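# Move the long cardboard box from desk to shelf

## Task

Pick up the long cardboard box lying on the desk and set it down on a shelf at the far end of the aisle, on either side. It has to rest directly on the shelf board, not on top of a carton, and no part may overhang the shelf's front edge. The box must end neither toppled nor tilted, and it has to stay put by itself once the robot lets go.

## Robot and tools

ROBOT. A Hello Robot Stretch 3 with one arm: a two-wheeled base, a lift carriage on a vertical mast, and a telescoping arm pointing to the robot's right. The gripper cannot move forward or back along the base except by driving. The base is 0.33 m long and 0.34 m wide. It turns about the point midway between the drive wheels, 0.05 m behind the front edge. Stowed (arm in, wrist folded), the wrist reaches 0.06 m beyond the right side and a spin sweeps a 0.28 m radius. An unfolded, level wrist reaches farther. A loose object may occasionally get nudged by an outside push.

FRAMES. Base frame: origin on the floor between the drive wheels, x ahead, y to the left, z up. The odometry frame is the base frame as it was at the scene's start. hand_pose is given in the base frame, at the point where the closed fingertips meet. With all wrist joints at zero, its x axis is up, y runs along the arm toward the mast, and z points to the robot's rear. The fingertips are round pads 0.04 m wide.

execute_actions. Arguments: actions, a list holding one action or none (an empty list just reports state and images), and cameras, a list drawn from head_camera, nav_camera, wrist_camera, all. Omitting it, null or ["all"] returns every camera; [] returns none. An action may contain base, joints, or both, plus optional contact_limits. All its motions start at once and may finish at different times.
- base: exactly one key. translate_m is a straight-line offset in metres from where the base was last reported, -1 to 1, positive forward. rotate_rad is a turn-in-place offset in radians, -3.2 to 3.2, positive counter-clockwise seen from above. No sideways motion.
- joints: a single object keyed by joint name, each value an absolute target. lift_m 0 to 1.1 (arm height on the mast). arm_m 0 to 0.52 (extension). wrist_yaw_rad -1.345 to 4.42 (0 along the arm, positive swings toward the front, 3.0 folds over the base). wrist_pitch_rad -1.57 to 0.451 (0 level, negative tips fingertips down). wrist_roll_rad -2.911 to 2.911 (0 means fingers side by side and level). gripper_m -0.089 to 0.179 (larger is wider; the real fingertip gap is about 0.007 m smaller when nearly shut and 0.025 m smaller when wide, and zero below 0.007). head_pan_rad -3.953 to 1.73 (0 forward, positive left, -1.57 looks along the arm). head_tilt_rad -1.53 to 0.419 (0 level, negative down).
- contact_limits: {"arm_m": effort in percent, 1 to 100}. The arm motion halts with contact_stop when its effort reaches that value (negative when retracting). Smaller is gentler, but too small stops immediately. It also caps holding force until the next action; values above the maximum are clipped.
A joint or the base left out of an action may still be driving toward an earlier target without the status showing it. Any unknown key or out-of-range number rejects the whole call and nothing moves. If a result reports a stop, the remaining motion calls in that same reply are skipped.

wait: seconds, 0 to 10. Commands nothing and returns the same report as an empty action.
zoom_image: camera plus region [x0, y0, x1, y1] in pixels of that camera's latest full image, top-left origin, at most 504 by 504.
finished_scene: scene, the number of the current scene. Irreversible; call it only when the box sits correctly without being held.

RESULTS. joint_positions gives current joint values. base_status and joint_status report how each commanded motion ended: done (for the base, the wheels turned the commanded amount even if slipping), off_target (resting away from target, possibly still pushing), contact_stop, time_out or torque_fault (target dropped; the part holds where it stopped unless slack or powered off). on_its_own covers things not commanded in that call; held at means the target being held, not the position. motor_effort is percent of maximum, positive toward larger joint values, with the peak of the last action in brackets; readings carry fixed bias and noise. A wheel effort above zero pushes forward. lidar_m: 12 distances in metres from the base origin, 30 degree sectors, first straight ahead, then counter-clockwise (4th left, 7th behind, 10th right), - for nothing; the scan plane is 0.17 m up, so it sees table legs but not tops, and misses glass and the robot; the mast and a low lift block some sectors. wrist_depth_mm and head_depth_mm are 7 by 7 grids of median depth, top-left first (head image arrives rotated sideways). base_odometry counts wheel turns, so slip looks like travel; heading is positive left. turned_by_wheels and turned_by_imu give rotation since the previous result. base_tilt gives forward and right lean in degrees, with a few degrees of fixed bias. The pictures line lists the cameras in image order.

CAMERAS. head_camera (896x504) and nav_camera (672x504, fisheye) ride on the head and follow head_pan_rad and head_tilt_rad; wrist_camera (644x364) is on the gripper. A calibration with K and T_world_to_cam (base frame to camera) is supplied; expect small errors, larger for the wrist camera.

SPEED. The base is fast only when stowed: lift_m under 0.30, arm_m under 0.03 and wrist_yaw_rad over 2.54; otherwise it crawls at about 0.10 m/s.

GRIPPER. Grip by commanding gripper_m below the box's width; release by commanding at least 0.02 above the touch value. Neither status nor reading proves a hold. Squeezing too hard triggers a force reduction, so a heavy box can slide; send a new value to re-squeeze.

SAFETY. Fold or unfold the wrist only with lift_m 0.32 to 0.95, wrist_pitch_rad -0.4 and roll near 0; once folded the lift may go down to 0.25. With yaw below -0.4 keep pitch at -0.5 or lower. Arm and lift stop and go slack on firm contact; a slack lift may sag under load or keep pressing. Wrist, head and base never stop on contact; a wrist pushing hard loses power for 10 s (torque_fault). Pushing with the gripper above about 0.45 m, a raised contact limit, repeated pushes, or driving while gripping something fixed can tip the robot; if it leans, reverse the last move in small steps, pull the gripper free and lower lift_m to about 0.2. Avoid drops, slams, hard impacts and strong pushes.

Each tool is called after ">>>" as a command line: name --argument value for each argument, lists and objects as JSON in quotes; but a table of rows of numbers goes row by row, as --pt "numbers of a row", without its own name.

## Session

>>> execute_actions --actions '[]'

Scene clock: 0.00 s.
base_odometry: x=+0.000 y=+0.000 heading=+0.000 (m, m, rad; odometry frame)
turned_by_wheels: +0.000 (rad since the last result)
turned_by_imu: +0.000 (rad since the last result)
base_tilt: forward=-0.9 right=-1.3 (deg)
lidar_m: 1.36 1.41 1.92 1.71 2.22 2.49 2.41 1.13 0.79 0.76 0.78 1.41
head_depth_mm: 1345 1350 1338 1331 1325 1318 1321 / 1338 1341 1334 1323 1314 1324 1304 / 1322 1333 1331 1311 1319 1308 1298 / 1333 1323 1321 1305 1312 1298 1299 / 1318 1315 1312 1309 1298 1303 1289 / 1310 1310 1306 1297 1300 1291 1284 / 1310 1304 1301 1290 1286 1284 1277
base_status: not commanded
joint_positions: lift_m=+0.553 arm_m=-0.002 wrist_yaw_rad=+3.043 wrist_pitch_rad=-0.501 wrist_roll_rad=-0.013 gripper_m=+0.037 head_pan_rad=-0.004 head_tilt_rad=-0.005
joint_status: not commanded
motor_effort: left_wheel=+0 right_wheel=+1 lift_m=+42 arm_m=+0 wrist_yaw_rad=+0 wrist_pitch_rad=+8 wrist_roll_rad=+0 gripper_m=+0 head_pan_rad=+0 head_tilt_rad=+2 (%)
hand_pose: x=-0.0002 y=+0.0688 z=+0.5479 quat_wxyz=(+0.208, +0.688, +0.143, +0.680) (m; base frame)
wrist_depth_mm: - - - - - - - / - - - - - - - / - - - - - - - / 927 929 936 933 - - - / 792 794 - 805 840 826 860 / 719 718 - 727 730 724 729 / 637 636 659 657 644 656 650
pictures: head_camera (sideways: a quarter turn clockwise sets it upright), nav_camera (sideways: a quarter turn counterclockwise sets it upright), wrist_camera
camera_calibration (this result's frames):
head_camera: T_world_to_cam=[[0.00622813, 0.0292131, -0.999554, 1.32609], [0.0477439, 0.998425, 0.0294776, -0.0357645], [0.99884, -0.0479062, 0.00482357, -0.0558363], [0, 0, 0, 1]] pos_world=[0.04922, -0.00570604, 1.32682]
nav_camera: T_world_to_cam=[[-0.0133344, 0.0489488, 0.998712, -1.25812], [0.0424521, -0.997873, 0.0494744, -0.0111104], [0.99901, 0.0430572, 0.0112281, -0.0709362], [0, 0, 0, 1]] pos_world=[0.0545613, 0.0535511, 1.25785]
wrist_camera: T_world_to_cam=[[0.9964, -0.0766543, 0.0362236, -0.0200581], [-0.0243298, -0.667807, -0.743937, 0.475269], [0.0812163, 0.740377, -0.667268, 0.478676], [0, 0, 0, 1]] pos_world=[-0.00732722, -0.0385497, 0.673701]
Images, in order (width x height): head_camera 896x504, nav_camera 672x504, wrist_camera 644x364.

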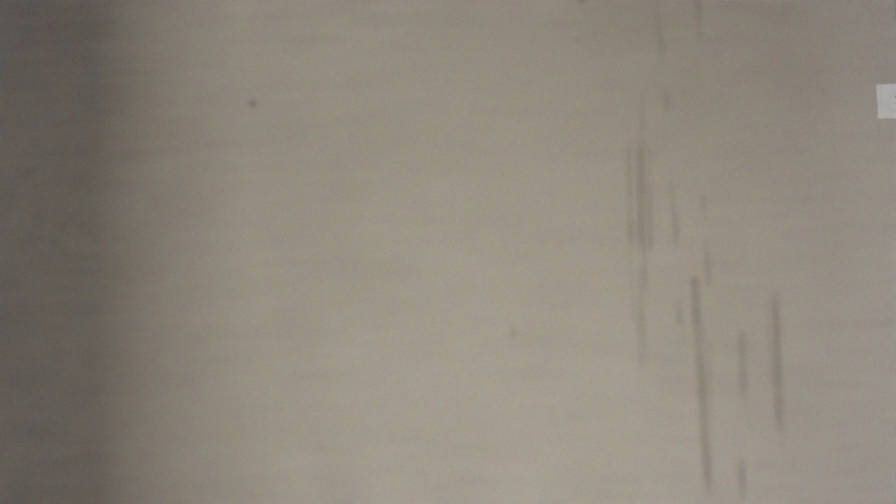

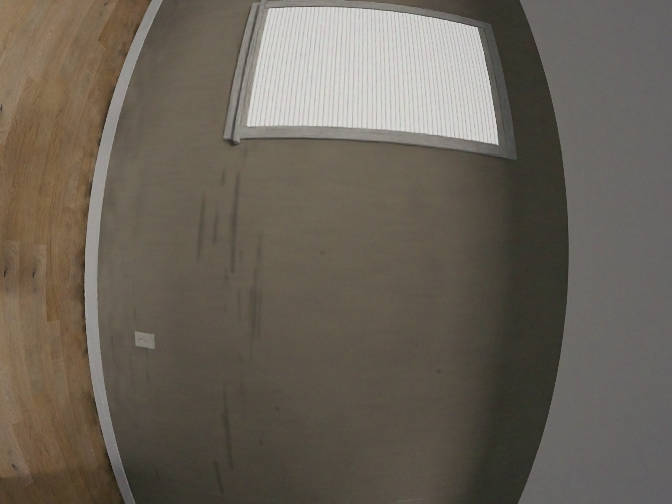

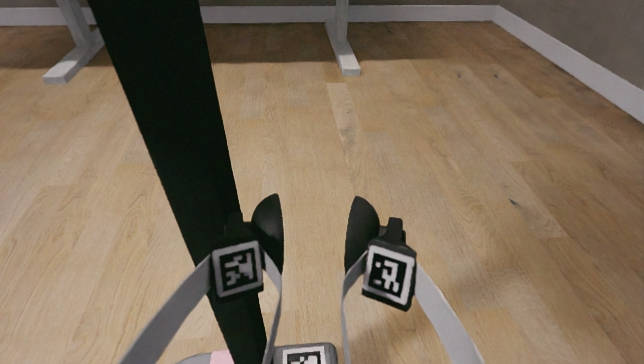

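>>> execute_actions --actions '[{"joints": {"head_pan_rad": 1.72, "head_tilt_rad": -0.35}}]' --cameras '["head_camera", "nav_camera"]'

Scene clock: 2.00 s.
base_odometry: x=+0.000 y=+0.000 heading=+0.000 (m, m, rad; odometry frame)
turned_by_wheels: +0.000 (rad since the last result)
turned_by_imu: +0.000 (rad since the last result)
base_tilt: forward=-0.9 right=-1.2 (deg)
lidar_m: 1.36 1.41 1.92 1.71 2.23 2.49 2.41 1.13 0.79 0.76 0.78 1.41
head_depth_mm: 1799 1898 2010 2100 2278 1842 1467 / 1826 1939 2070 1804 2274 1862 1465 / 1823 1942 2083 1845 2335 1865 1468 / 1855 1975 2097 1835 2320 1889 1477 / 1880 1985 2106 1872 2332 1891 1487 / 1896 1982 2130 1865 2396 1898 1500 / 1897 1995 2149 1896 2432 1971 -
base_status: not commanded
joint_positions: lift_m=+0.553 arm_m=-0.002 wrist_yaw_rad=+3.043 wrist_pitch_rad=-0.501 wrist_roll_rad=-0.013 gripper_m=+0.037 head_pan_rad=+1.713 head_tilt_rad=-0.345
joint_status: all done
motor_effort: left_wheel=-1(0) right_wheel=+2(2) lift_m=+42(42) arm_m=+0(0) wrist_yaw_rad=+0(0) wrist_pitch_rad=+8(8) wrist_roll_rad=+0(0) gripper_m=+0(0) head_pan_rad=+3(36) head_tilt_rad=-1(18) (%)
hand_pose: x=-0.0002 y=+0.0688 z=+0.5479 quat_wxyz=(+0.208, +0.688, +0.143, +0.680) (m; base frame)
wrist_depth_mm: - - - - - - - / - - - - - - - / - - - - - - - / 911 933 943 942 - - - / 801 814 - 808 842 845 837 / 716 732 - 716 742 729 748 / 635 638 640 655 644 636 651
pictures: head_camera (sideways: a quarter turn clockwise sets it upright), nav_camera (sideways: a quarter turn counterclockwise sets it upright)
camera_calibration (this result's frames):
head_camera: T_world_to_cam=[[0.0174816, -0.328949, -0.944186, 1.2535], [-0.995804, -0.0905665, 0.0131155, -0.00808762], [-0.0898259, 0.939995, -0.329152, 0.385532], [0, 0, 0, 1]] pos_world=[0.00466375, 0.0492089, 1.31054]
nav_camera: T_world_to_cam=[[-0.0938023, 0.310706, 0.945866, -1.1884], [0.979156, 0.200704, 0.0311748, 0.00701778], [-0.180153, 0.929075, -0.323056, 0.371387], [0, 0, 0, 1]] pos_world=[-0.0514394, 0.0227866, 1.24383]
Images, in order (width x height): head_camera 896x504, nav_camera 672x504.

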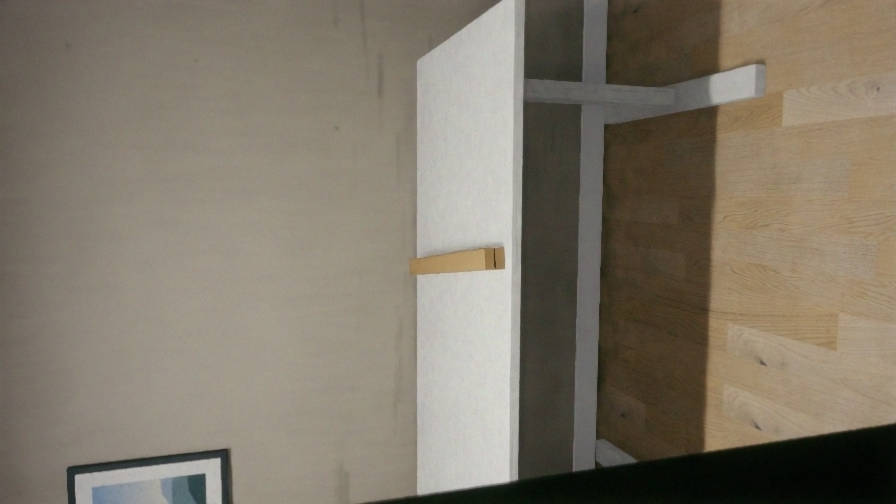

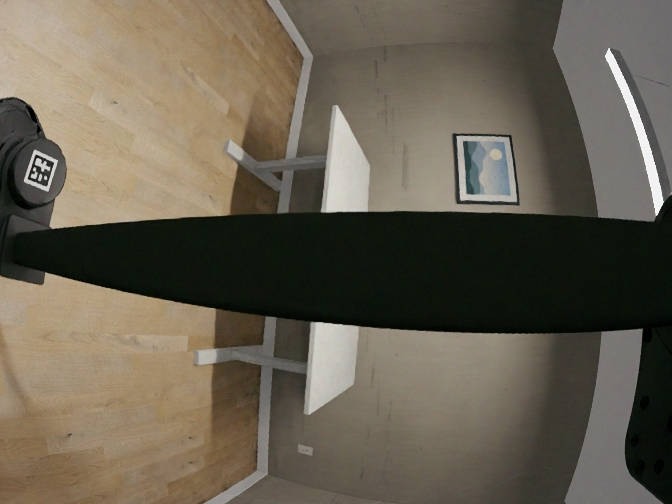

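>>> zoom_image --camera "head_camera" --region '[380, 0, 800, 504]'

>>> zoom_image --camera "head_camera" --region '[400, 220, 540, 300]'

Region (380, 0, 800, 504) of head_camera's 896x504 image, scaled by 1.000.

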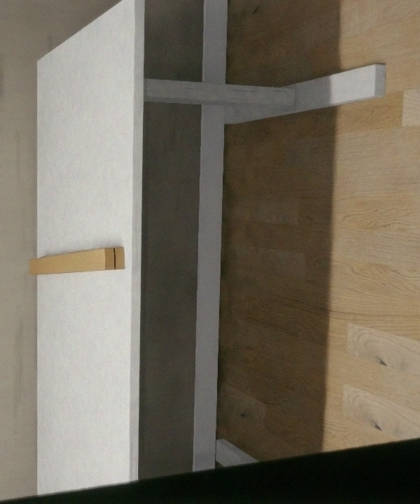

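Region (400, 220, 540, 300) of head_camera's 896x504 image, scaled by 3.600, with more detail than that image has; it fills the top 288 rows of this view, and the rest is white.

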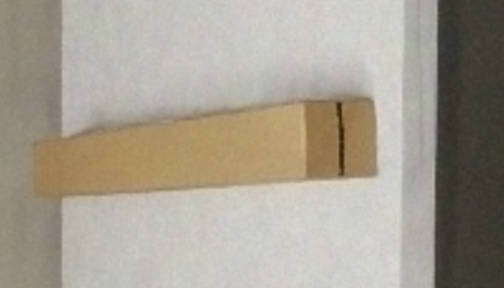

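>>> execute_actions --actions '[{"base": {"rotate_rad": 1.77}, "joints": {"lift_m": 0.85, "head_pan_rad": -3.5, "head_tilt_rad": -0.5}}]' --cameras '["head_camera", "nav_camera"]'

Scene clock: 15.70 s.
base_odometry: x=+0.000 y=+0.000 heading=+1.770 (m, m, rad; odometry frame)
turned_by_wheels: +1.770 (rad since the last result)
turned_by_imu: +1.759 (rad since the last result)
base_tilt: forward=-0.8 right=-1.2 (deg)
lidar_m: 2.14 1.93 2.41 2.41 1.33 0.76 0.76 1.65 1.37 1.36 1.51 1.71
head_depth_mm: 1524 1641 1718 1688 1701 - - / 2221 2452 2295 2082 2086 - - / 2267 2434 2690 2524 2125 - - / 633 685 749 826 920 984 - / 619 671 733 802 891 960 - / 609 657 714 782 867 936 - / 597 644 696 764 839 932 1226
base_status: done
joint_positions: lift_m=+0.849 arm_m=-0.002 wrist_yaw_rad=+3.043 wrist_pitch_rad=-0.502 wrist_roll_rad=-0.013 gripper_m=+0.037 head_pan_rad=-3.493 head_tilt_rad=-0.494
joint_status: all done
motor_effort: left_wheel=-3(8) right_wheel=+4(4) lift_m=+62(64) arm_m=+0(0) wrist_yaw_rad=-1(1) wrist_pitch_rad=+9(9) wrist_roll_rad=+0(0) gripper_m=+1(0) head_pan_rad=-3(37) head_tilt_rad=-3(12) (%)
hand_pose: x=-0.0002 y=+0.0687 z=+0.8436 quat_wxyz=(+0.209, +0.688, +0.143, +0.680) (m; base frame)
wrist_depth_mm: - - - - - - - / - - - - - - - / - - - - - - - / - - - - - - - / - - - - - - - / - - - - - - - / 877 900 914 907 942 930 955
pictures: head_camera (sideways: a quarter turn clockwise sets it upright), nav_camera (sideways: a quarter turn counterclockwise sets it upright)
camera_calibration (this result's frames):
head_camera: T_world_to_cam=[[0.425744, -0.187152, -0.885278, 1.17414], [-0.392996, -0.919524, 0.00539337, -0.00170958], [-0.815044, 0.345615, -0.465032, 0.566779], [0, 0, 0, 1]] pos_world=[-0.0386073, 0.0222839, 1.30302]
nav_camera: T_world_to_cam=[[-0.446118, 0.111403, 0.888014, -1.11075], [0.283103, 0.958838, 0.021937, 0.0232955], [-0.849018, 0.261186, -0.459293, 0.552758], [0, 0, 0, 1]] pos_world=[-0.0328202, -0.0429686, 1.23973]
Images, in order (width x height): head_camera 896x504, nav_camera 672x504.

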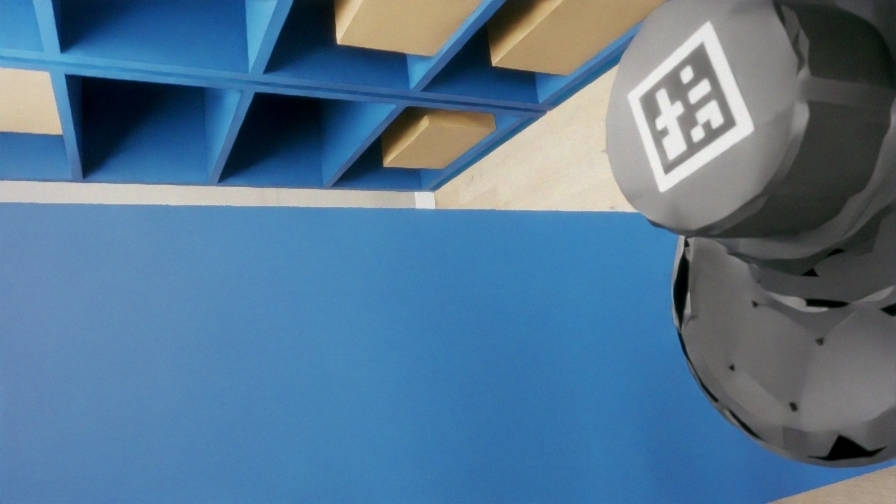

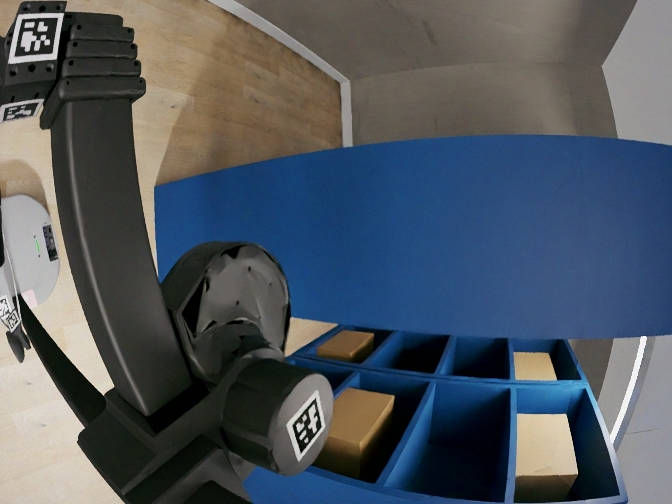

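>>> execute_actions --actions '[{"base": {"translate_m": 1.0}, "joints": {"lift_m": 0.97, "arm_m": 0.42, "wrist_yaw_rad": 3.14, "wrist_pitch_rad": -1.55, "gripper_m": 0.12, "head_pan_rad": 0.0, "head_tilt_rad": -0.75}}]' --cameras '["head_camera", "nav_camera"]'

Scene clock: 30.50 s.
base_odometry: x=-0.198 y=+0.980 heading=+1.770 (m, m, rad; odometry frame)
turned_by_wheels: +0.000 (rad since the last result)
turned_by_imu: +0.002 (rad since the last result)
base_tilt: forward=-0.8 right=-1.2 (deg)
lidar_m: 1.17 1.02 2.09 2.21 2.48 1.86 1.74 1.88 1.55 1.54 0.86 0.85
head_depth_mm: 947 1064 1117 862 700 633 1164 / 955 1077 1113 863 701 634 1169 / 968 1094 1073 815 667 1258 1163 / 979 1102 1111 860 703 1253 1159 / 996 1119 1119 864 703 1289 1171 / 1006 1144 1115 864 703 1285 1163 / 1019 1157 1119 866 707 1321 1165
base_status: done
joint_positions: lift_m=+0.969 arm_m=+0.420 wrist_yaw_rad=+3.138 wrist_pitch_rad=-1.545 wrist_roll_rad=-0.013 gripper_m=+0.120 head_pan_rad=-0.007 head_tilt_rad=-0.741
joint_status: all done
motor_effort: left_wheel=-3(4) right_wheel=+3(6) lift_m=+62(61) arm_m=+5(5) wrist_yaw_rad=+1(2) wrist_pitch_rad=-2(12) wrist_roll_rad=+0(0) gripper_m=+1(84) head_pan_rad=+3(36) head_tilt_rad=-3(20) (%)
hand_pose: x=-0.0212 y=-0.5821 z=+0.8513 quat_wxyz=(+0.492, +0.503, +0.496, +0.509) (m; base frame)
wrist_depth_mm: 875 905 927 876 912 892 898 / 939 927 910 911 929 934 947 / 954 948 938 961 981 933 943 / - - - - - - - / - - - - - - - / - - - - - - - / - - - - - - -
pictures: head_camera (sideways: a quarter turn clockwise sets it upright), nav_camera (sideways: a quarter turn counterclockwise sets it upright)
camera_calibration (this result's frames):
head_camera: T_world_to_cam=[[-0.666114, 0.033981, -0.745075, 0.998014], [0.0594489, 0.998202, -0.00762315, 0.0124762], [0.743477, -0.0493718, -0.666937, 0.819947], [0, 0, 0, 1]] pos_world=[0.0544377, -0.00588503, 1.29054]
nav_camera: T_world_to_cam=[[0.660616, 0.0441942, 0.749422, -0.93681], [0.0604053, -0.998158, 0.00561522, 0.0459075], [0.74829, 0.0415595, -0.662069, 0.806825], [0, 0, 0, 1]] pos_world=[0.0123593, 0.0536933, 1.23598]
Images, in order (width x height): head_camera 896x504, nav_camera 672x504.

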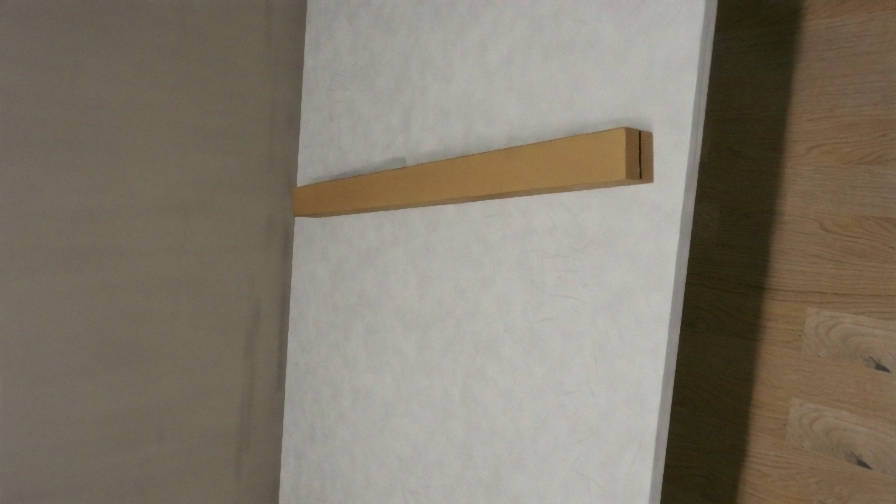

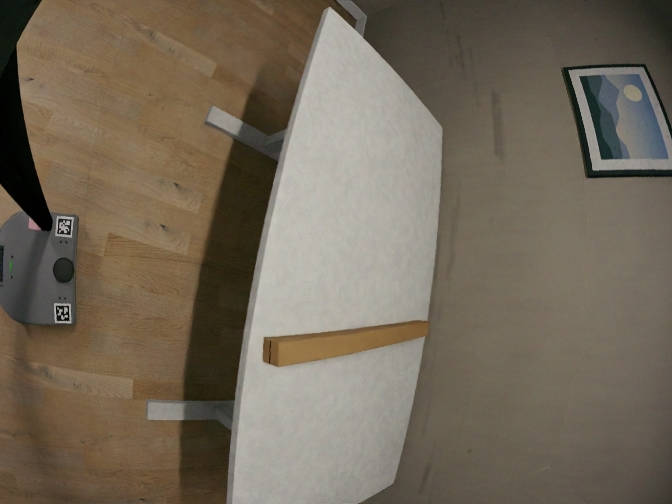

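>>> execute_actions --actions '[{"base": {"translate_m": 0.07}, "joints": {"arm_m": 0.482, "wrist_roll_rad": -0.13, "lift_m": 0.95}}]' --cameras '[]'

>>> execute_actions --actions '[{"base": {"rotate_rad": 1.401}, "joints": {"head_pan_rad": -1.57, "head_tilt_rad": -0.8}}]' --cameras '["head_camera", "wrist_camera"]'

Scene clock: 35.53 s.
base_odometry: x=-0.212 y=+1.049 heading=+1.770 (m, m, rad; odometry frame)
turned_by_wheels: +0.000 (rad since the last result)
turned_by_imu: +0.000 (rad since the last result)
base_tilt: forward=-0.9 right=-1.2 (deg)
lidar_m: 1.10 0.97 1.97 2.19 2.47 1.92 1.81 1.90 1.56 1.56 0.79 0.83
head_depth_mm: 886 998 1071 865 699 593 1142 / 900 1013 1085 859 703 577 1142 / 912 1025 1097 813 667 578 1157 / 916 1038 1118 863 705 594 1162 / 933 1057 1124 860 704 608 1167 / 942 1077 1114 864 703 608 1168 / 953 1090 1120 864 705 622 1165
base_status: done
joint_positions: lift_m=+0.951 arm_m=+0.482 wrist_yaw_rad=+3.138 wrist_pitch_rad=-1.545 wrist_roll_rad=-0.127 gripper_m=+0.120 head_pan_rad=-0.007 head_tilt_rad=-0.741
joint_status: all done
motor_effort: left_wheel=-3(4) right_wheel=+3(7) lift_m=+21(55) arm_m=+5(5) wrist_yaw_rad=+1(1) wrist_pitch_rad=-2(3) wrist_roll_rad=-2(6) gripper_m=+0(0) head_pan_rad=+3(3) head_tilt_rad=-3(4) (%)
hand_pose: x=-0.0212 y=-0.6441 z=+0.8326 quat_wxyz=(+0.463, +0.474, +0.523, +0.537) (m; base frame)
wrist_depth_mm: 910 866 902 901 865 894 863 / 902 902 911 910 908 898 873 / 927 920 938 989 938 890 265 / - - - - - - 269 / - - - - - - 275 / - - - - - - - / - - - - - - -
pictures: none
No camera images: the call's "cameras" was empty. Leave "cameras" out to get every camera's image.

Scene clock: 38.70 s.
base_odometry: x=-0.212 y=+1.049 heading=-3.113 (m, m, rad; odometry frame)
turned_by_wheels: +1.401 (rad since the last result)
turned_by_imu: +1.392 (rad since the last result)
base_tilt: forward=-0.9 right=-1.2 (deg)
lidar_m: 2.19 2.29 1.92 1.81 2.19 1.61 1.56 1.54 0.79 1.10 1.02 0.97
head_depth_mm: 939 - - 781 677 615 1145 / 901 - 1009 813 677 614 1143 / 899 1063 1063 814 660 603 1142 / 898 - 950 764 648 615 1148 / 916 1079 1027 814 675 615 1150 / 924 1053 1025 818 674 614 1145 / 924 1046 1020 816 676 603 1141
base_status: done
joint_positions: lift_m=+0.951 arm_m=+0.482 wrist_yaw_rad=+3.138 wrist_pitch_rad=-1.545 wrist_roll_rad=-0.127 gripper_m=+0.120 head_pan_rad=-1.563 head_tilt_rad=-0.790
joint_status: all done
motor_effort: left_wheel=-2(11) right_wheel=+3(8) lift_m=+21(21) arm_m=+4(4) wrist_yaw_rad=+1(0) wrist_pitch_rad=-2(2) wrist_roll_rad=-2(2) gripper_m=+1(1) head_pan_rad=-4(37) head_tilt_rad=-3(8) (%)
hand_pose: x=-0.0212 y=-0.6441 z=+0.8326 quat_wxyz=(+0.463, +0.474, +0.523, +0.537) (m; base frame)
wrist_depth_mm: 245 243 243 198 243 244 244 / 251 251 251 204 250 250 249 / 258 257 260 211 259 261 259 / 267 267 269 218 267 263 265 / 276 275 273 226 274 273 277 / 285 - 285 233 285 281 288 / - 296 298 241 297 292 294
pictures: head_camera (sideways: a quarter turn clockwise sets it upright), wrist_camera
camera_calibration (this result's frames):
head_camera: T_world_to_cam=[[0.0237791, 0.702493, -0.711293, 0.949778], [0.998973, -0.0441386, -0.0101961, 0.0100942], [-0.0385582, -0.71032, -0.702822, 0.871392], [0, 0, 0, 1]] pos_world=[0.0009306, -0.0477998, 1.28811]
wrist_camera: T_world_to_cam=[[0.988515, 0.151103, 0.00238789, 0.110617], [0.147486, -0.96806, 0.202748, -0.767497], [0.0329474, -0.200068, -0.979228, 0.851114], [0, 0, 0, 1]] pos_world=[-0.0241935, -0.589417, 0.988779]
Images, in order (width x height): head_camera 896x504, wrist_camera 644x364.

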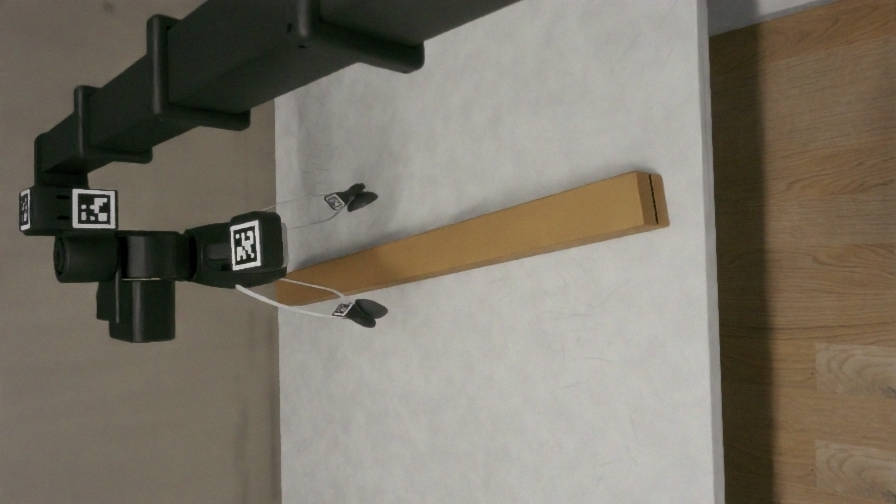

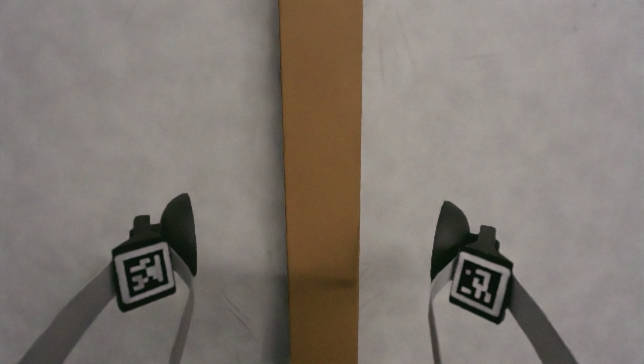

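>>> execute_actions --actions '[{"joints": {"lift_m": 0.872, "gripper_m": 0.09, "arm_m": 0.48}}]' --cameras '[]'

>>> execute_actions --actions '[{"joints": {"gripper_m": 0.005}}]' --cameras '["wrist_camera"]'

Scene clock: 42.77 s.
base_odometry: x=-0.212 y=+1.049 heading=-3.113 (m, m, rad; odometry frame)
turned_by_wheels: +0.000 (rad since the last result)
turned_by_imu: +0.001 (rad since the last result)
base_tilt: forward=-0.9 right=-1.2 (deg)
lidar_m: 2.18 2.28 1.92 1.81 2.18 1.61 1.56 1.55 0.80 1.10 1.02 0.97
head_depth_mm: 938 1073 1071 - - 1232 1128 / 937 1045 - 793 667 617 1149 / 937 1100 1026 816 658 603 1150 / 929 - 926 765 648 616 1142 / 929 1041 1013 812 675 617 1141 / 927 1056 1029 813 676 615 1147 / 917 1046 1024 816 676 603 1138
base_status: not commanded
joint_positions: lift_m=+0.873 arm_m=+0.480 wrist_yaw_rad=+3.138 wrist_pitch_rad=-1.545 wrist_roll_rad=-0.127 gripper_m=+0.090 head_pan_rad=-1.563 head_tilt_rad=-0.790
joint_status: all done
motor_effort: left_wheel=-2(2) right_wheel=+3(3) lift_m=+21(21) arm_m=-3(3) wrist_yaw_rad=+1(1) wrist_pitch_rad=-2(2) wrist_roll_rad=-2(2) gripper_m=+0(79) head_pan_rad=-3(3) head_tilt_rad=-3(3) (%)
hand_pose: x=-0.0212 y=-0.6429 z=+0.7546 quat_wxyz=(+0.463, +0.474, +0.523, +0.537) (m; base frame)
wrist_depth_mm: 172 172 171 126 171 172 171 / 178 177 177 130 178 177 177 / 183 184 183 134 183 182 183 / 189 189 188 138 187 188 187 / 197 196 194 143 193 195 195 / 203 202 203 148 201 203 201 / 209 209 209 153 208 208 209
pictures: none
No camera images: the call's "cameras" was empty. Leave "cameras" out to get every camera's image.

Scene clock: 44.10 s.
base_odometry: x=-0.212 y=+1.049 heading=-3.113 (m, m, rad; odometry frame)
turned_by_wheels: +0.000 (rad since the last result)
turned_by_imu: +0.000 (rad since the last result)
base_tilt: forward=-0.9 right=-1.1 (deg)
lidar_m: 2.19 2.28 1.92 1.81 2.18 1.61 1.56 1.54 0.80 1.10 1.02 0.97
head_depth_mm: 932 1067 1067 - - 1232 1122 / 939 1044 - 796 664 615 1140 / 931 1105 1027 815 658 601 1147 / 930 - 927 754 644 615 1147 / 924 1035 1001 814 676 617 1148 / 924 1057 1033 815 675 615 1149 / 924 1051 1030 816 675 601 1150
base_status: not commanded
joint_positions: lift_m=+0.873 arm_m=+0.480 wrist_yaw_rad=+3.138 wrist_pitch_rad=-1.545 wrist_roll_rad=-0.127 gripper_m=+0.006 head_pan_rad=-1.563 head_tilt_rad=-0.790
joint_status: all done
motor_effort: left_wheel=-2(2) right_wheel=+3(3) lift_m=+21(21) arm_m=-4(3) wrist_yaw_rad=+0(1) wrist_pitch_rad=-2(2) wrist_roll_rad=-3(2) gripper_m=-19(100) head_pan_rad=-3(3) head_tilt_rad=-4(4) (%)
hand_pose: x=-0.0212 y=-0.6429 z=+0.7546 quat_wxyz=(+0.463, +0.474, +0.523, +0.537) (m; base frame)
wrist_depth_mm: 172 172 171 121 172 171 171 / 178 178 176 125 177 177 176 / 183 182 182 129 183 183 181 / 189 190 187 133 189 188 189 / 196 194 140 138 194 194 194 / 204 202 203 142 201 200 203 / 210 211 210 147 209 209 211
pictures: wrist_camera
camera_calibration (this result's frames):
wrist_camera: T_world_to_cam=[[0.988505, 0.151166, 0.00238948, 0.110655], [0.147548, -0.968051, 0.202749, -0.750473], [0.0329619, -0.200066, -0.979228, 0.774986], [0, 0, 0, 1]] pos_world=[-0.0241973, -0.588176, 0.910781]
Images, in order (width x height): wrist_camera 644x364.

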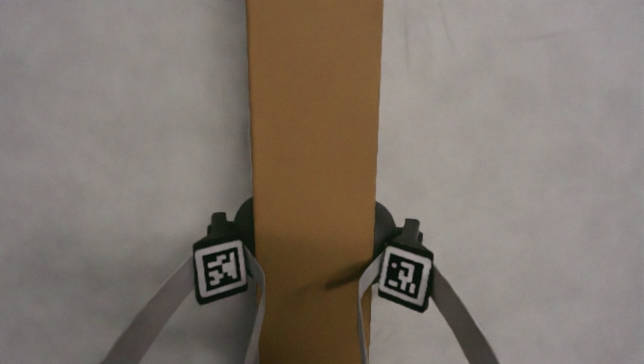

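>>> execute_actions --actions '[{"base": {"rotate_rad": 1.147}, "joints": {"lift_m": 0.91, "arm_m": 0.026, "wrist_roll_rad": 1.57, "head_pan_rad": -2.2, "head_tilt_rad": -1.0}}]'

Scene clock: 57.00 s.
base_odometry: x=-0.212 y=+1.049 heading=-1.966 (m, m, rad; odometry frame)
turned_by_wheels: +1.147 (rad since the last result)
turned_by_imu: +1.140 (rad since the last result)
base_tilt: forward=-0.9 right=-1.2 (deg)
lidar_m: 1.92 1.81 2.01 1.58 1.57 1.41 0.80 1.10 0.97 1.76 2.18 2.38
head_depth_mm: 974 942 793 697 - - 1090 / 1018 939 790 715 - 1177 1127 / 1053 938 806 - - 1220 - / 1086 937 827 - 504 1218 - / 1121 940 - - 496 1188 1128 / 1149 935 - - 1316 456 1098 / 1261 928 832 - - 442 1083
base_status: done
joint_positions: lift_m=+0.909 arm_m=+0.026 wrist_yaw_rad=+3.139 wrist_pitch_rad=-1.545 wrist_roll_rad=+1.567 gripper_m=+0.006 head_pan_rad=-2.193 head_tilt_rad=-0.988
joint_status: all done
motor_effort: left_wheel=-2(11) right_wheel=+3(9) lift_m=+62(67) arm_m=-3(3) wrist_yaw_rad=+1(1) wrist_pitch_rad=-2(2) wrist_roll_rad=+2(1) gripper_m=-20(20) head_pan_rad=-3(32) head_tilt_rad=-5(17) (%)
hand_pose: x=-0.0213 y=-0.1892 z=+0.7912 quat_wxyz=(+0.698, +0.716, +0.000, +0.001) (m; base frame)
wrist_depth_mm: 852 849 821 121 835 859 838 / 899 861 873 125 895 883 897 / 905 918 128 128 872 872 887 / 935 963 133 133 957 932 909 / - - 139 138 961 997 931 / - - - 142 - - - / - - - 148 - - 265
pictures: head_camera (sideways: a quarter turn clockwise sets it upright), nav_camera (sideways: a quarter turn counterclockwise sets it upright), wrist_camera
camera_calibration (this result's frames):
head_camera: T_world_to_cam=[[0.506573, 0.656038, -0.559462, 0.749002], [0.782933, -0.621778, -0.0201934, 0.0244236], [-0.361109, -0.427792, -0.82861, 1.03692], [0, 0, 0, 1]] pos_world=[-0.0241035, -0.0326, 1.27874]
nav_camera: T_world_to_cam=[[-0.440282, -0.697674, 0.565158, -0.68999], [-0.849653, 0.527226, -0.0110682, 0.073178], [-0.290244, -0.485061, -0.824909, 1.02492], [0, 0, 0, 1]] pos_world=[0.0558623, -0.0228206, 1.23623]
wrist_camera: T_world_to_cam=[[0.0294613, -0.999207, -0.0267748, -0.172958], [-0.97378, -0.034736, 0.224825, -0.183429], [-0.225577, 0.0194491, -0.974031, 0.933572], [0, 0, 0, 1]] pos_world=[0.037068, -0.197349, 0.945937]
Images, in order (width x height): head_camera 896x504, nav_camera 672x504, wrist_camera 644x364.

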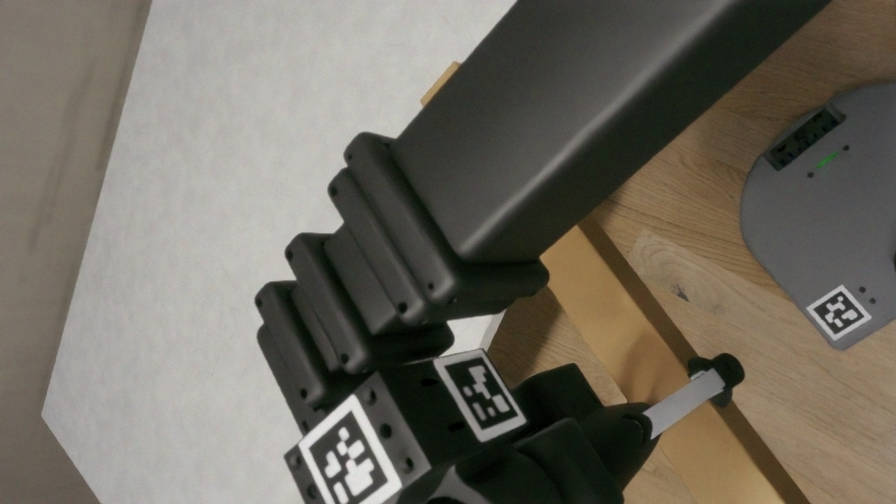

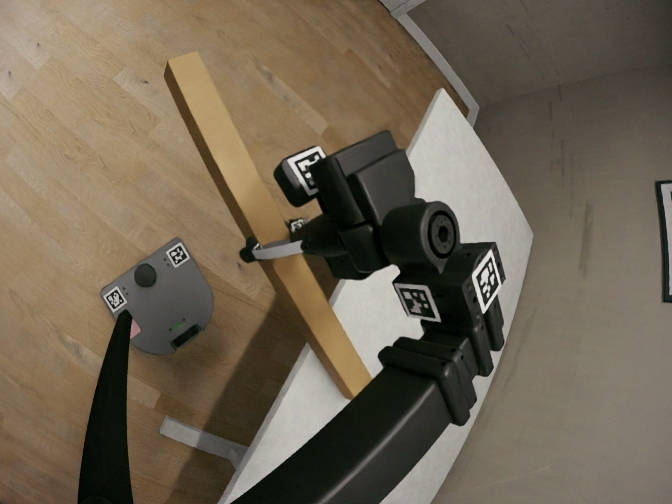

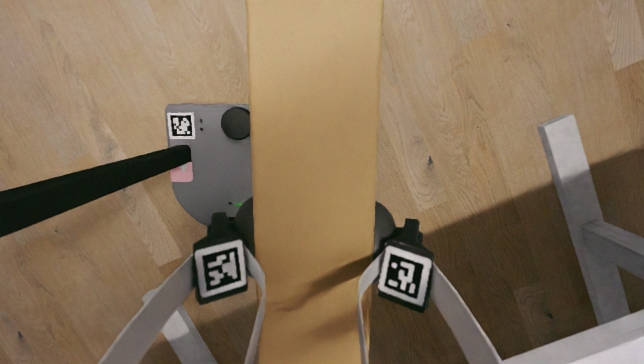

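>>> execute_actions --actions '[{"base": {"translate_m": 0.18}, "joints": {"lift_m": 0.89, "head_pan_rad": -2.8, "head_tilt_rad": -1.1}}]' --cameras '["nav_camera"]'

Scene clock: 60.63 s.
base_odometry: x=-0.281 y=+0.883 heading=-1.966 (m, m, rad; odometry frame)
turned_by_wheels: +0.000 (rad since the last result)
turned_by_imu: +0.001 (rad since the last result)
base_tilt: forward=-0.8 right=-1.2 (deg)
lidar_m: 1.74 1.64 2.10 1.65 1.64 1.62 0.98 1.26 1.04 2.03 2.12 2.30
head_depth_mm: 959 840 - - - 1186 1081 / 952 818 741 1490 - 1187 1076 / 953 817 739 1513 - - - / 952 813 727 1513 - - - / 949 812 712 - 1286 1227 1072 / 946 810 722 - 1258 1196 1086 / 939 809 718 - 483 471 1091
base_status: done
joint_positions: lift_m=+0.891 arm_m=+0.026 wrist_yaw_rad=+3.139 wrist_pitch_rad=-1.545 wrist_roll_rad=+1.567 gripper_m=+0.006 head_pan_rad=-2.793 head_tilt_rad=-1.086
joint_status: all done
motor_effort: left_wheel=-2(3) right_wheel=+3(3) lift_m=+21(56) arm_m=-4(4) wrist_yaw_rad=+0(0) wrist_pitch_rad=-2(2) wrist_roll_rad=+1(2) gripper_m=-21(20) head_pan_rad=-3(34) head_tilt_rad=-4(13) (%)
hand_pose: x=-0.0213 y=-0.1892 z=+0.7726 quat_wxyz=(+0.698, +0.716, +0.000, +0.001) (m; base frame)
wrist_depth_mm: 866 820 825 121 836 830 821 / 870 837 836 125 866 872 870 / 882 858 128 129 886 849 867 / 921 923 133 133 899 889 898 / 967 955 138 137 904 960 940 / - - - 143 - - 950 / - - - 148 - - -
pictures: nav_camera (sideways: a quarter turn counterclockwise sets it upright)
camera_calibration (this result's frames):
nav_camera: T_world_to_cam=[[-0.80583, -0.345029, 0.481241, -0.578443], [-0.402408, 0.915291, -0.0176013, 0.0789534], [-0.434403, -0.207839, -0.876411, 1.09274], [0, 0, 0, 1]] pos_world=[0.0403345, -0.0447308, 1.23745]
Images, in order (width x height): nav_camera 672x504.

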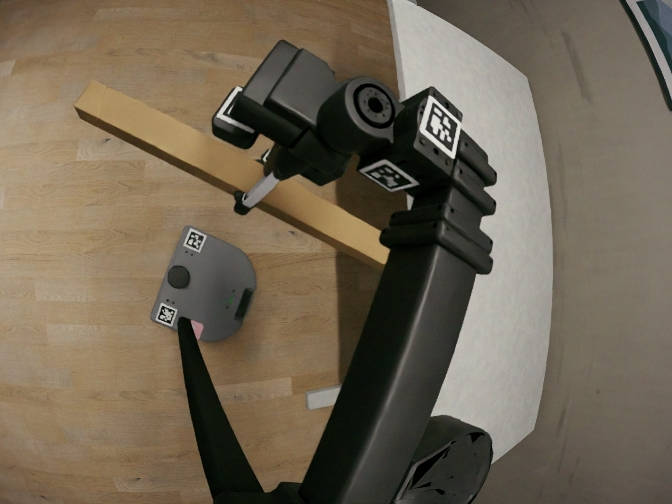

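>>> execute_actions --actions '[{"base": {"translate_m": 0.59}, "joints": {"lift_m": 0.297, "head_pan_rad": 0.0, "head_tilt_rad": -0.45}}]' --cameras '["wrist_camera"]'

>>> execute_actions --actions '[{"base": {"rotate_rad": 0.435}}]' --cameras '["head_camera", "nav_camera"]'

Scene clock: 69.10 s.
base_odometry: x=-0.508 y=+0.338 heading=-1.966 (m, m, rad; odometry frame)
turned_by_wheels: +0.000 (rad since the last result)
turned_by_imu: +0.003 (rad since the last result)
base_tilt: forward=-0.9 right=-1.2 (deg)
lidar_m: 1.15 1.14 1.19 1.90 1.87 2.01 1.55 0.24 0.18 0.17 0.18 0.24
head_depth_mm: 2255 2403 2533 2636 2136 1649 1349 / 2598 2730 2901 2910 2161 1666 1345 / 1073 1163 1270 1400 1538 1602 1350 / 1021 1098 1187 1298 1435 1558 1356 / 974 1048 1127 1219 1331 1514 1356 / 951 1724 1469 1554 1927 1675 1363 / 1550 1778 2490 2802 2193 1667 1355
base_status: done
joint_positions: lift_m=+0.298 arm_m=+0.026 wrist_yaw_rad=+3.139 wrist_pitch_rad=-1.545 wrist_roll_rad=+1.567 gripper_m=+0.006 head_pan_rad=-0.007 head_tilt_rad=-0.457
joint_status: all done
motor_effort: left_wheel=-3(10) right_wheel=+3(9) lift_m=+21(21) arm_m=-3(3) wrist_yaw_rad=+0(0) wrist_pitch_rad=-2(2) wrist_roll_rad=+2(1) gripper_m=-20(20) head_pan_rad=+3(38) head_tilt_rad=+2(28) (%)
hand_pose: x=-0.0213 y=-0.1892 z=+0.1796 quat_wxyz=(+0.698, +0.716, +0.000, +0.001) (m; base frame)
wrist_depth_mm: 309 305 303 121 298 304 302 / 316 315 310 125 316 310 312 / - - 129 129 320 320 319 / - - 133 133 333 335 333 / - - 137 138 344 345 342 / - - - 143 361 359 358 / - - - 147 372 365 369
pictures: wrist_camera
camera_calibration (this result's frames):
wrist_camera: T_world_to_cam=[[0.0294701, -0.999207, -0.0267747, -0.189328], [-0.97378, -0.0347446, 0.224825, -0.0459111], [-0.225577, 0.019447, -0.974031, 0.337783], [0, 0, 0, 1]] pos_world=[0.0370682, -0.197342, 0.334264]
Images, in order (width x height): wrist_camera 644x364.

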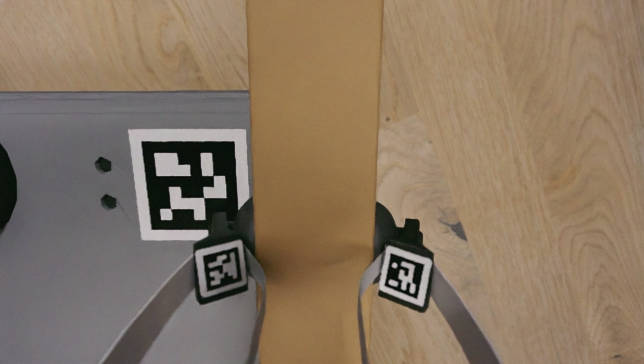

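Scene clock: 70.40 s.
base_odometry: x=-0.508 y=+0.338 heading=-1.531 (m, m, rad; odometry frame)
turned_by_wheels: +0.435 (rad since the last result)
turned_by_imu: +0.431 (rad since the last result)
base_tilt: forward=-0.8 right=-1.2 (deg)
lidar_m: 1.14 1.15 1.93 1.87 1.95 1.56 1.80 0.24 0.18 0.17 0.18 0.24
head_depth_mm: 928 993 1073 1181 1295 1447 1338 / 1366 1811 1551 1456 1350 1478 1348 / 2425 2588 2828 2458 2064 1673 1339 / 2538 2736 2950 3173 2168 1667 1354 / 2486 2698 2944 2973 2164 1669 1354 / 1677 1721 1954 1963 1520 1473 1375 / 1167 1002 1063 1136 1255 1401 1360
base_status: done
joint_positions: lift_m=+0.298 arm_m=+0.026 wrist_yaw_rad=+3.139 wrist_pitch_rad=-1.545 wrist_roll_rad=+1.567 gripper_m=+0.006 head_pan_rad=-0.007 head_tilt_rad=-0.457
joint_status: not commanded
motor_effort: left_wheel=-2(12) right_wheel=+3(9) lift_m=+22(22) arm_m=-4(4) wrist_yaw_rad=+0(1) wrist_pitch_rad=-2(2) wrist_roll_rad=+2(2) gripper_m=-20(20) head_pan_rad=+4(3) head_tilt_rad=+2(2) (%)
hand_pose: x=-0.0213 y=-0.1892 z=+0.1796 quat_wxyz=(+0.698, +0.716, +0.000, +0.001) (m; base frame)
wrist_depth_mm: 304 305 302 121 302 304 301 / 312 317 312 125 312 309 311 / - - 129 129 319 325 322 / - - 133 133 334 331 335 / - - 137 138 345 345 342 / - - - 142 359 358 364 / - - - 147 374 376 369
pictures: head_camera (sideways: a quarter turn clockwise sets it upright), nav_camera (sideways: a quarter turn counterclockwise sets it upright)
camera_calibration (this result's frames):
head_camera: T_world_to_cam=[[-0.430815, 0.0322636, -0.901863, 1.201], [0.0593927, 0.998208, 0.0073387, -0.00700208], [0.900484, -0.0504024, -0.431959, 0.513279], [0, 0, 0, 1]] pos_world=[0.0556278, -0.0058887, 1.30491]
nav_camera: T_world_to_cam=[[0.424334, 0.045918, 0.904341, -1.13736], [0.0562286, -0.998122, 0.0242962, 0.0216069], [0.903758, 0.0405401, -0.42612, 0.498899], [0, 0, 0, 1]] pos_world=[0.030523, 0.0535663, 1.24063]
Images, in order (width x height): head_camera 896x504, nav_camera 672x504.

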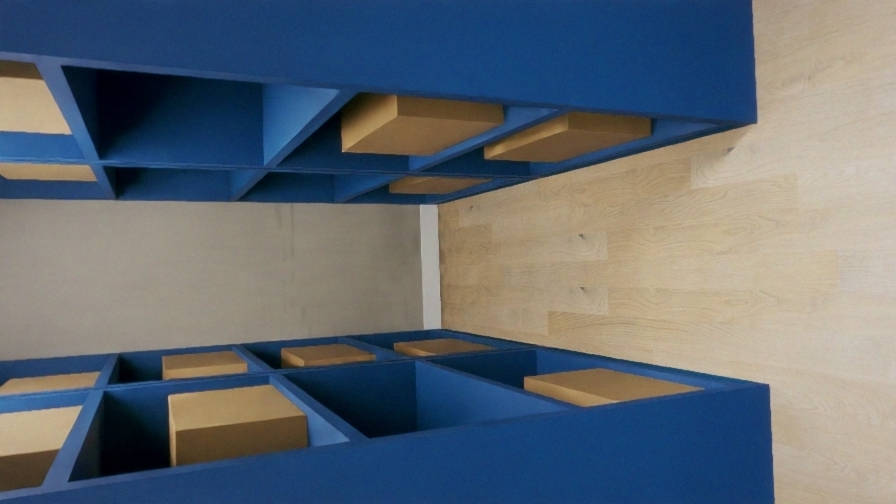

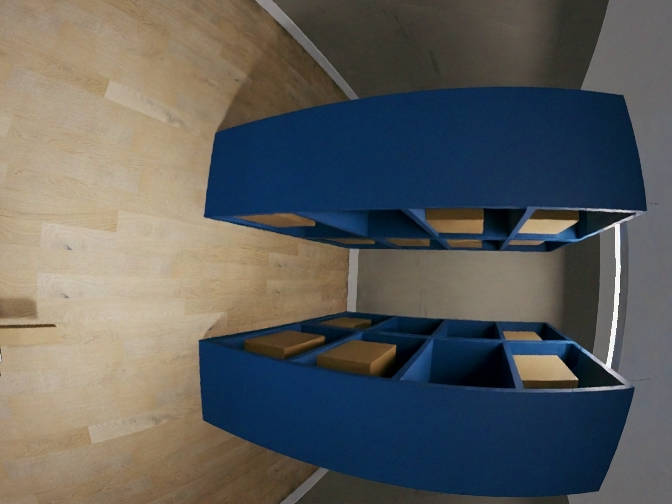

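>>> execute_actions --actions '[{"base": {"rotate_rad": -0.02}}]' --cameras '[]'

>>> execute_actions --actions '[{"base": {"translate_m": 1.0}, "joints": {"head_tilt_rad": -0.9}}]' --cameras '["head_camera", "nav_camera"]'

Scene clock: 74.73 s.
base_odometry: x=-0.508 y=+0.338 heading=-1.551 (m, m, rad; odometry frame)
turned_by_wheels: -0.020 (rad since the last result)
turned_by_imu: -0.019 (rad since the last result)
base_tilt: forward=-0.8 right=-1.2 (deg)
lidar_m: 1.14 1.14 1.94 1.87 1.94 1.56 1.80 0.24 0.18 0.17 0.18 0.24
head_depth_mm: 921 996 1088 1192 1298 1455 1333 / 1243 1786 1276 1207 1338 1471 1353 / 1792 1879 1993 2155 1974 1668 1349 / 2525 2721 3002 3110 2179 1670 1354 / 2533 2706 2883 2996 2188 1650 1350 / 2017 1807 1967 2021 1674 1518 1363 / 1191 1347 1076 1143 1232 1392 1367
base_status: done
joint_positions: lift_m=+0.298 arm_m=+0.026 wrist_yaw_rad=+3.139 wrist_pitch_rad=-1.545 wrist_roll_rad=+1.567 gripper_m=+0.006 head_pan_rad=-0.007 head_tilt_rad=-0.457
joint_status: not commanded
motor_effort: left_wheel=+0(7) right_wheel=+1(1) lift_m=+21(21) arm_m=-3(3) wrist_yaw_rad=+1(0) wrist_pitch_rad=-2(2) wrist_roll_rad=+2(1) gripper_m=-19(19) head_pan_rad=+3(4) head_tilt_rad=+3(3) (%)
hand_pose: x=-0.0213 y=-0.1892 z=+0.1796 quat_wxyz=(+0.698, +0.716, +0.000, +0.001) (m; base frame)
wrist_depth_mm: 308 305 303 121 304 308 302 / 312 314 312 125 312 314 309 / - - 129 129 326 325 324 / - - 133 133 331 336 329 / - - 138 138 341 343 344 / - - - 143 358 360 355 / - - - 147 368 370 371
pictures: none
No camera images: the call's "cameras" was empty. Leave "cameras" out to get every camera's image.

Scene clock: 79.83 s.
base_odometry: x=-0.488 y=-0.662 heading=-1.551 (m, m, rad; odometry frame)
turned_by_wheels: +0.000 (rad since the last result)
turned_by_imu: +0.003 (rad since the last result)
base_tilt: forward=-0.9 right=-1.2 (deg)
lidar_m: 1.12 0.44 0.31 0.41 1.94 2.48 2.38 0.24 0.18 0.17 0.18 0.24
head_depth_mm: 833 987 876 894 895 1059 1053 / 1687 1356 1180 1392 1302 1218 1087 / 1736 1937 1951 1673 1439 1261 1104 / 1745 2026 2042 1675 1445 1250 1117 / 1738 2037 2007 1678 1449 1257 1120 / 1698 1909 1792 1595 1402 1230 1109 / 1276 1048 1122 1054 1066 1007 983
base_status: done
joint_positions: lift_m=+0.298 arm_m=+0.026 wrist_yaw_rad=+3.139 wrist_pitch_rad=-1.545 wrist_roll_rad=+1.567 gripper_m=+0.006 head_pan_rad=-0.007 head_tilt_rad=-0.890
joint_status: all done
motor_effort: left_wheel=-1(12) right_wheel=+2(6) lift_m=+21(21) arm_m=-3(3) wrist_yaw_rad=+1(0) wrist_pitch_rad=-2(2) wrist_roll_rad=+2(2) gripper_m=-20(20) head_pan_rad=+2(3) head_tilt_rad=-4(25) (%)
hand_pose: x=-0.0213 y=-0.1892 z=+0.1796 quat_wxyz=(+0.698, +0.716, +0.000, +0.001) (m; base frame)
wrist_depth_mm: 307 308 300 121 304 276 277 / 316 312 313 126 312 313 314 / - - 129 129 323 322 323 / - - 133 133 336 331 328 / - - 138 137 342 347 343 / - - - 142 360 360 355 / - - - 147 375 371 376
pictures: head_camera (sideways: a quarter turn clockwise sets it upright), nav_camera (sideways: a quarter turn counterclockwise sets it upright)
camera_calibration (this result's frames):
head_camera: T_world_to_cam=[[-0.76925, 0.0345225, -0.638015, 0.859128], [0.0574893, 0.998229, -0.015301, 0.0224817], [0.636356, -0.0484494, -0.769872, 0.954472], [0, 0, 0, 1]] pos_world=[0.0522073, -0.00585758, 1.2833]
nav_camera: T_world_to_cam=[[0.764444, 0.0436464, 0.643211, -0.799033], [0.0607417, -0.998144, -0.00445918, 0.0590213], [0.641823, 0.0424785, -0.765676, 0.942221], [0, 0, 0, 1]] pos_world=[0.00249222, 0.0537626, 1.23565]
Images, in order (width x height): head_camera 896x504, nav_camera 672x504.

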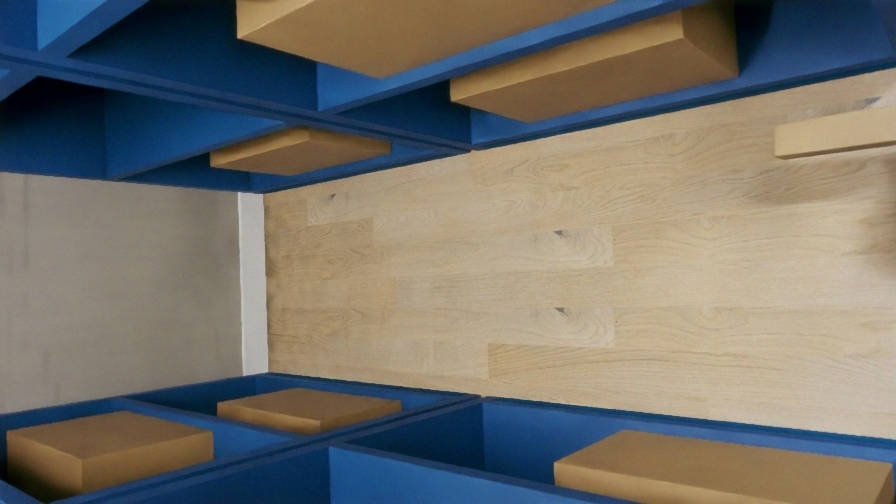

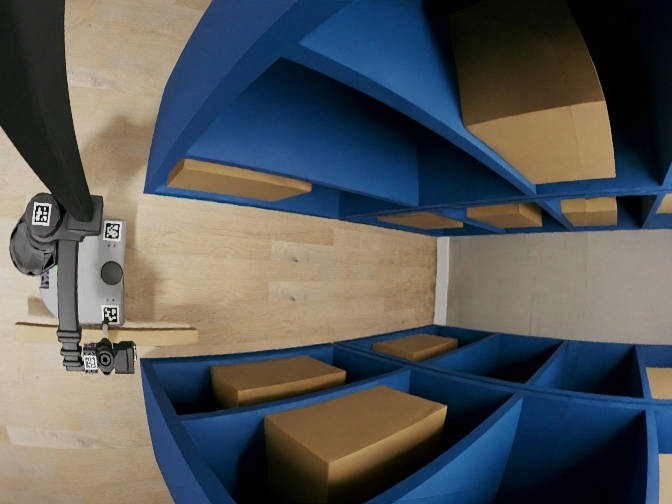

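>>> execute_actions --actions '[{"base": {"translate_m": 1.0}, "joints": {"head_pan_rad": -0.9}}]' --cameras '["head_camera"]'

Scene clock: 87.43 s.
base_odometry: x=-0.468 y=-1.661 heading=-1.551 (m, m, rad; odometry frame)
turned_by_wheels: +0.000 (rad since the last result)
turned_by_imu: +0.004 (rad since the last result)
base_tilt: forward=-0.9 right=-1.2 (deg)
lidar_m: 0.97 0.43 0.30 0.29 0.52 0.48 3.44 0.24 0.18 0.17 0.18 0.25
head_depth_mm: 678 578 459 404 517 697 1034 / 705 578 459 916 808 760 1052 / 736 578 458 955 842 1120 1105 / 773 577 472 977 856 1160 1065 / 774 576 500 981 894 1222 1092 / 772 573 1112 981 1134 1253 1110 / 772 574 1144 1026 1383 1254 1107
base_status: done
joint_positions: lift_m=+0.298 arm_m=+0.026 wrist_yaw_rad=+3.139 wrist_pitch_rad=-1.545 wrist_roll_rad=+1.567 gripper_m=+0.006 head_pan_rad=-0.893 head_tilt_rad=-0.890
joint_status: all done
motor_effort: left_wheel=-1(10) right_wheel=+2(6) lift_m=+22(22) arm_m=-3(4) wrist_yaw_rad=+0(0) wrist_pitch_rad=-2(2) wrist_roll_rad=+2(2) gripper_m=-20(19) head_pan_rad=-3(36) head_tilt_rad=-4(3) (%)
hand_pose: x=-0.0213 y=-0.1892 z=+0.1796 quat_wxyz=(+0.698, +0.716, +0.000, +0.001) (m; base frame)
wrist_depth_mm: 307 306 301 120 300 235 150 / 314 314 314 125 317 248 159 / - - 129 129 320 276 275 / - - 133 133 332 243 151 / - - 138 137 335 266 177 / - - - 142 358 276 274 / - - - 148 367 290 286
pictures: head_camera (sideways: a quarter turn clockwise sets it upright)
camera_calibration (this result's frames):
head_camera: T_world_to_cam=[[-0.459728, 0.618083, -0.63767, 0.85679], [0.809795, 0.586513, -0.0153237, 0.0179221], [0.36453, -0.523426, -0.770157, 0.956501], [0, 0, 0, 1]] pos_world=[0.0307039, -0.0394217, 1.28328]
Images, in order (width x height): head_camera 896x504.

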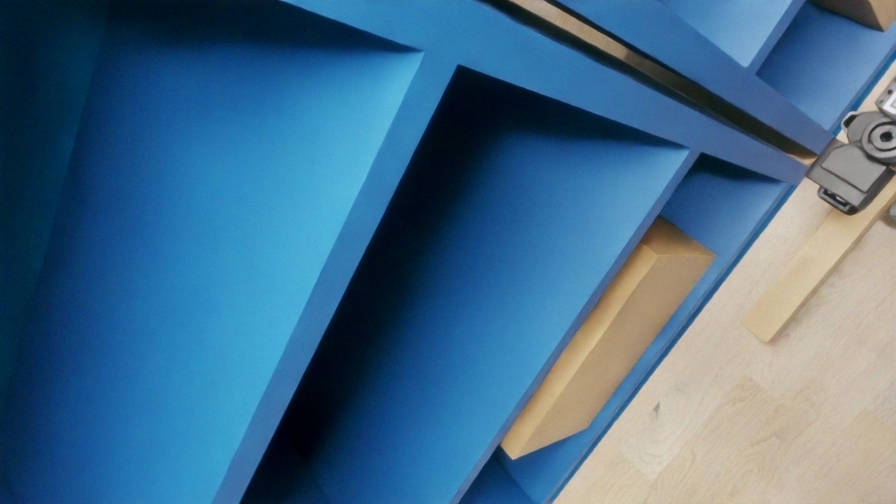

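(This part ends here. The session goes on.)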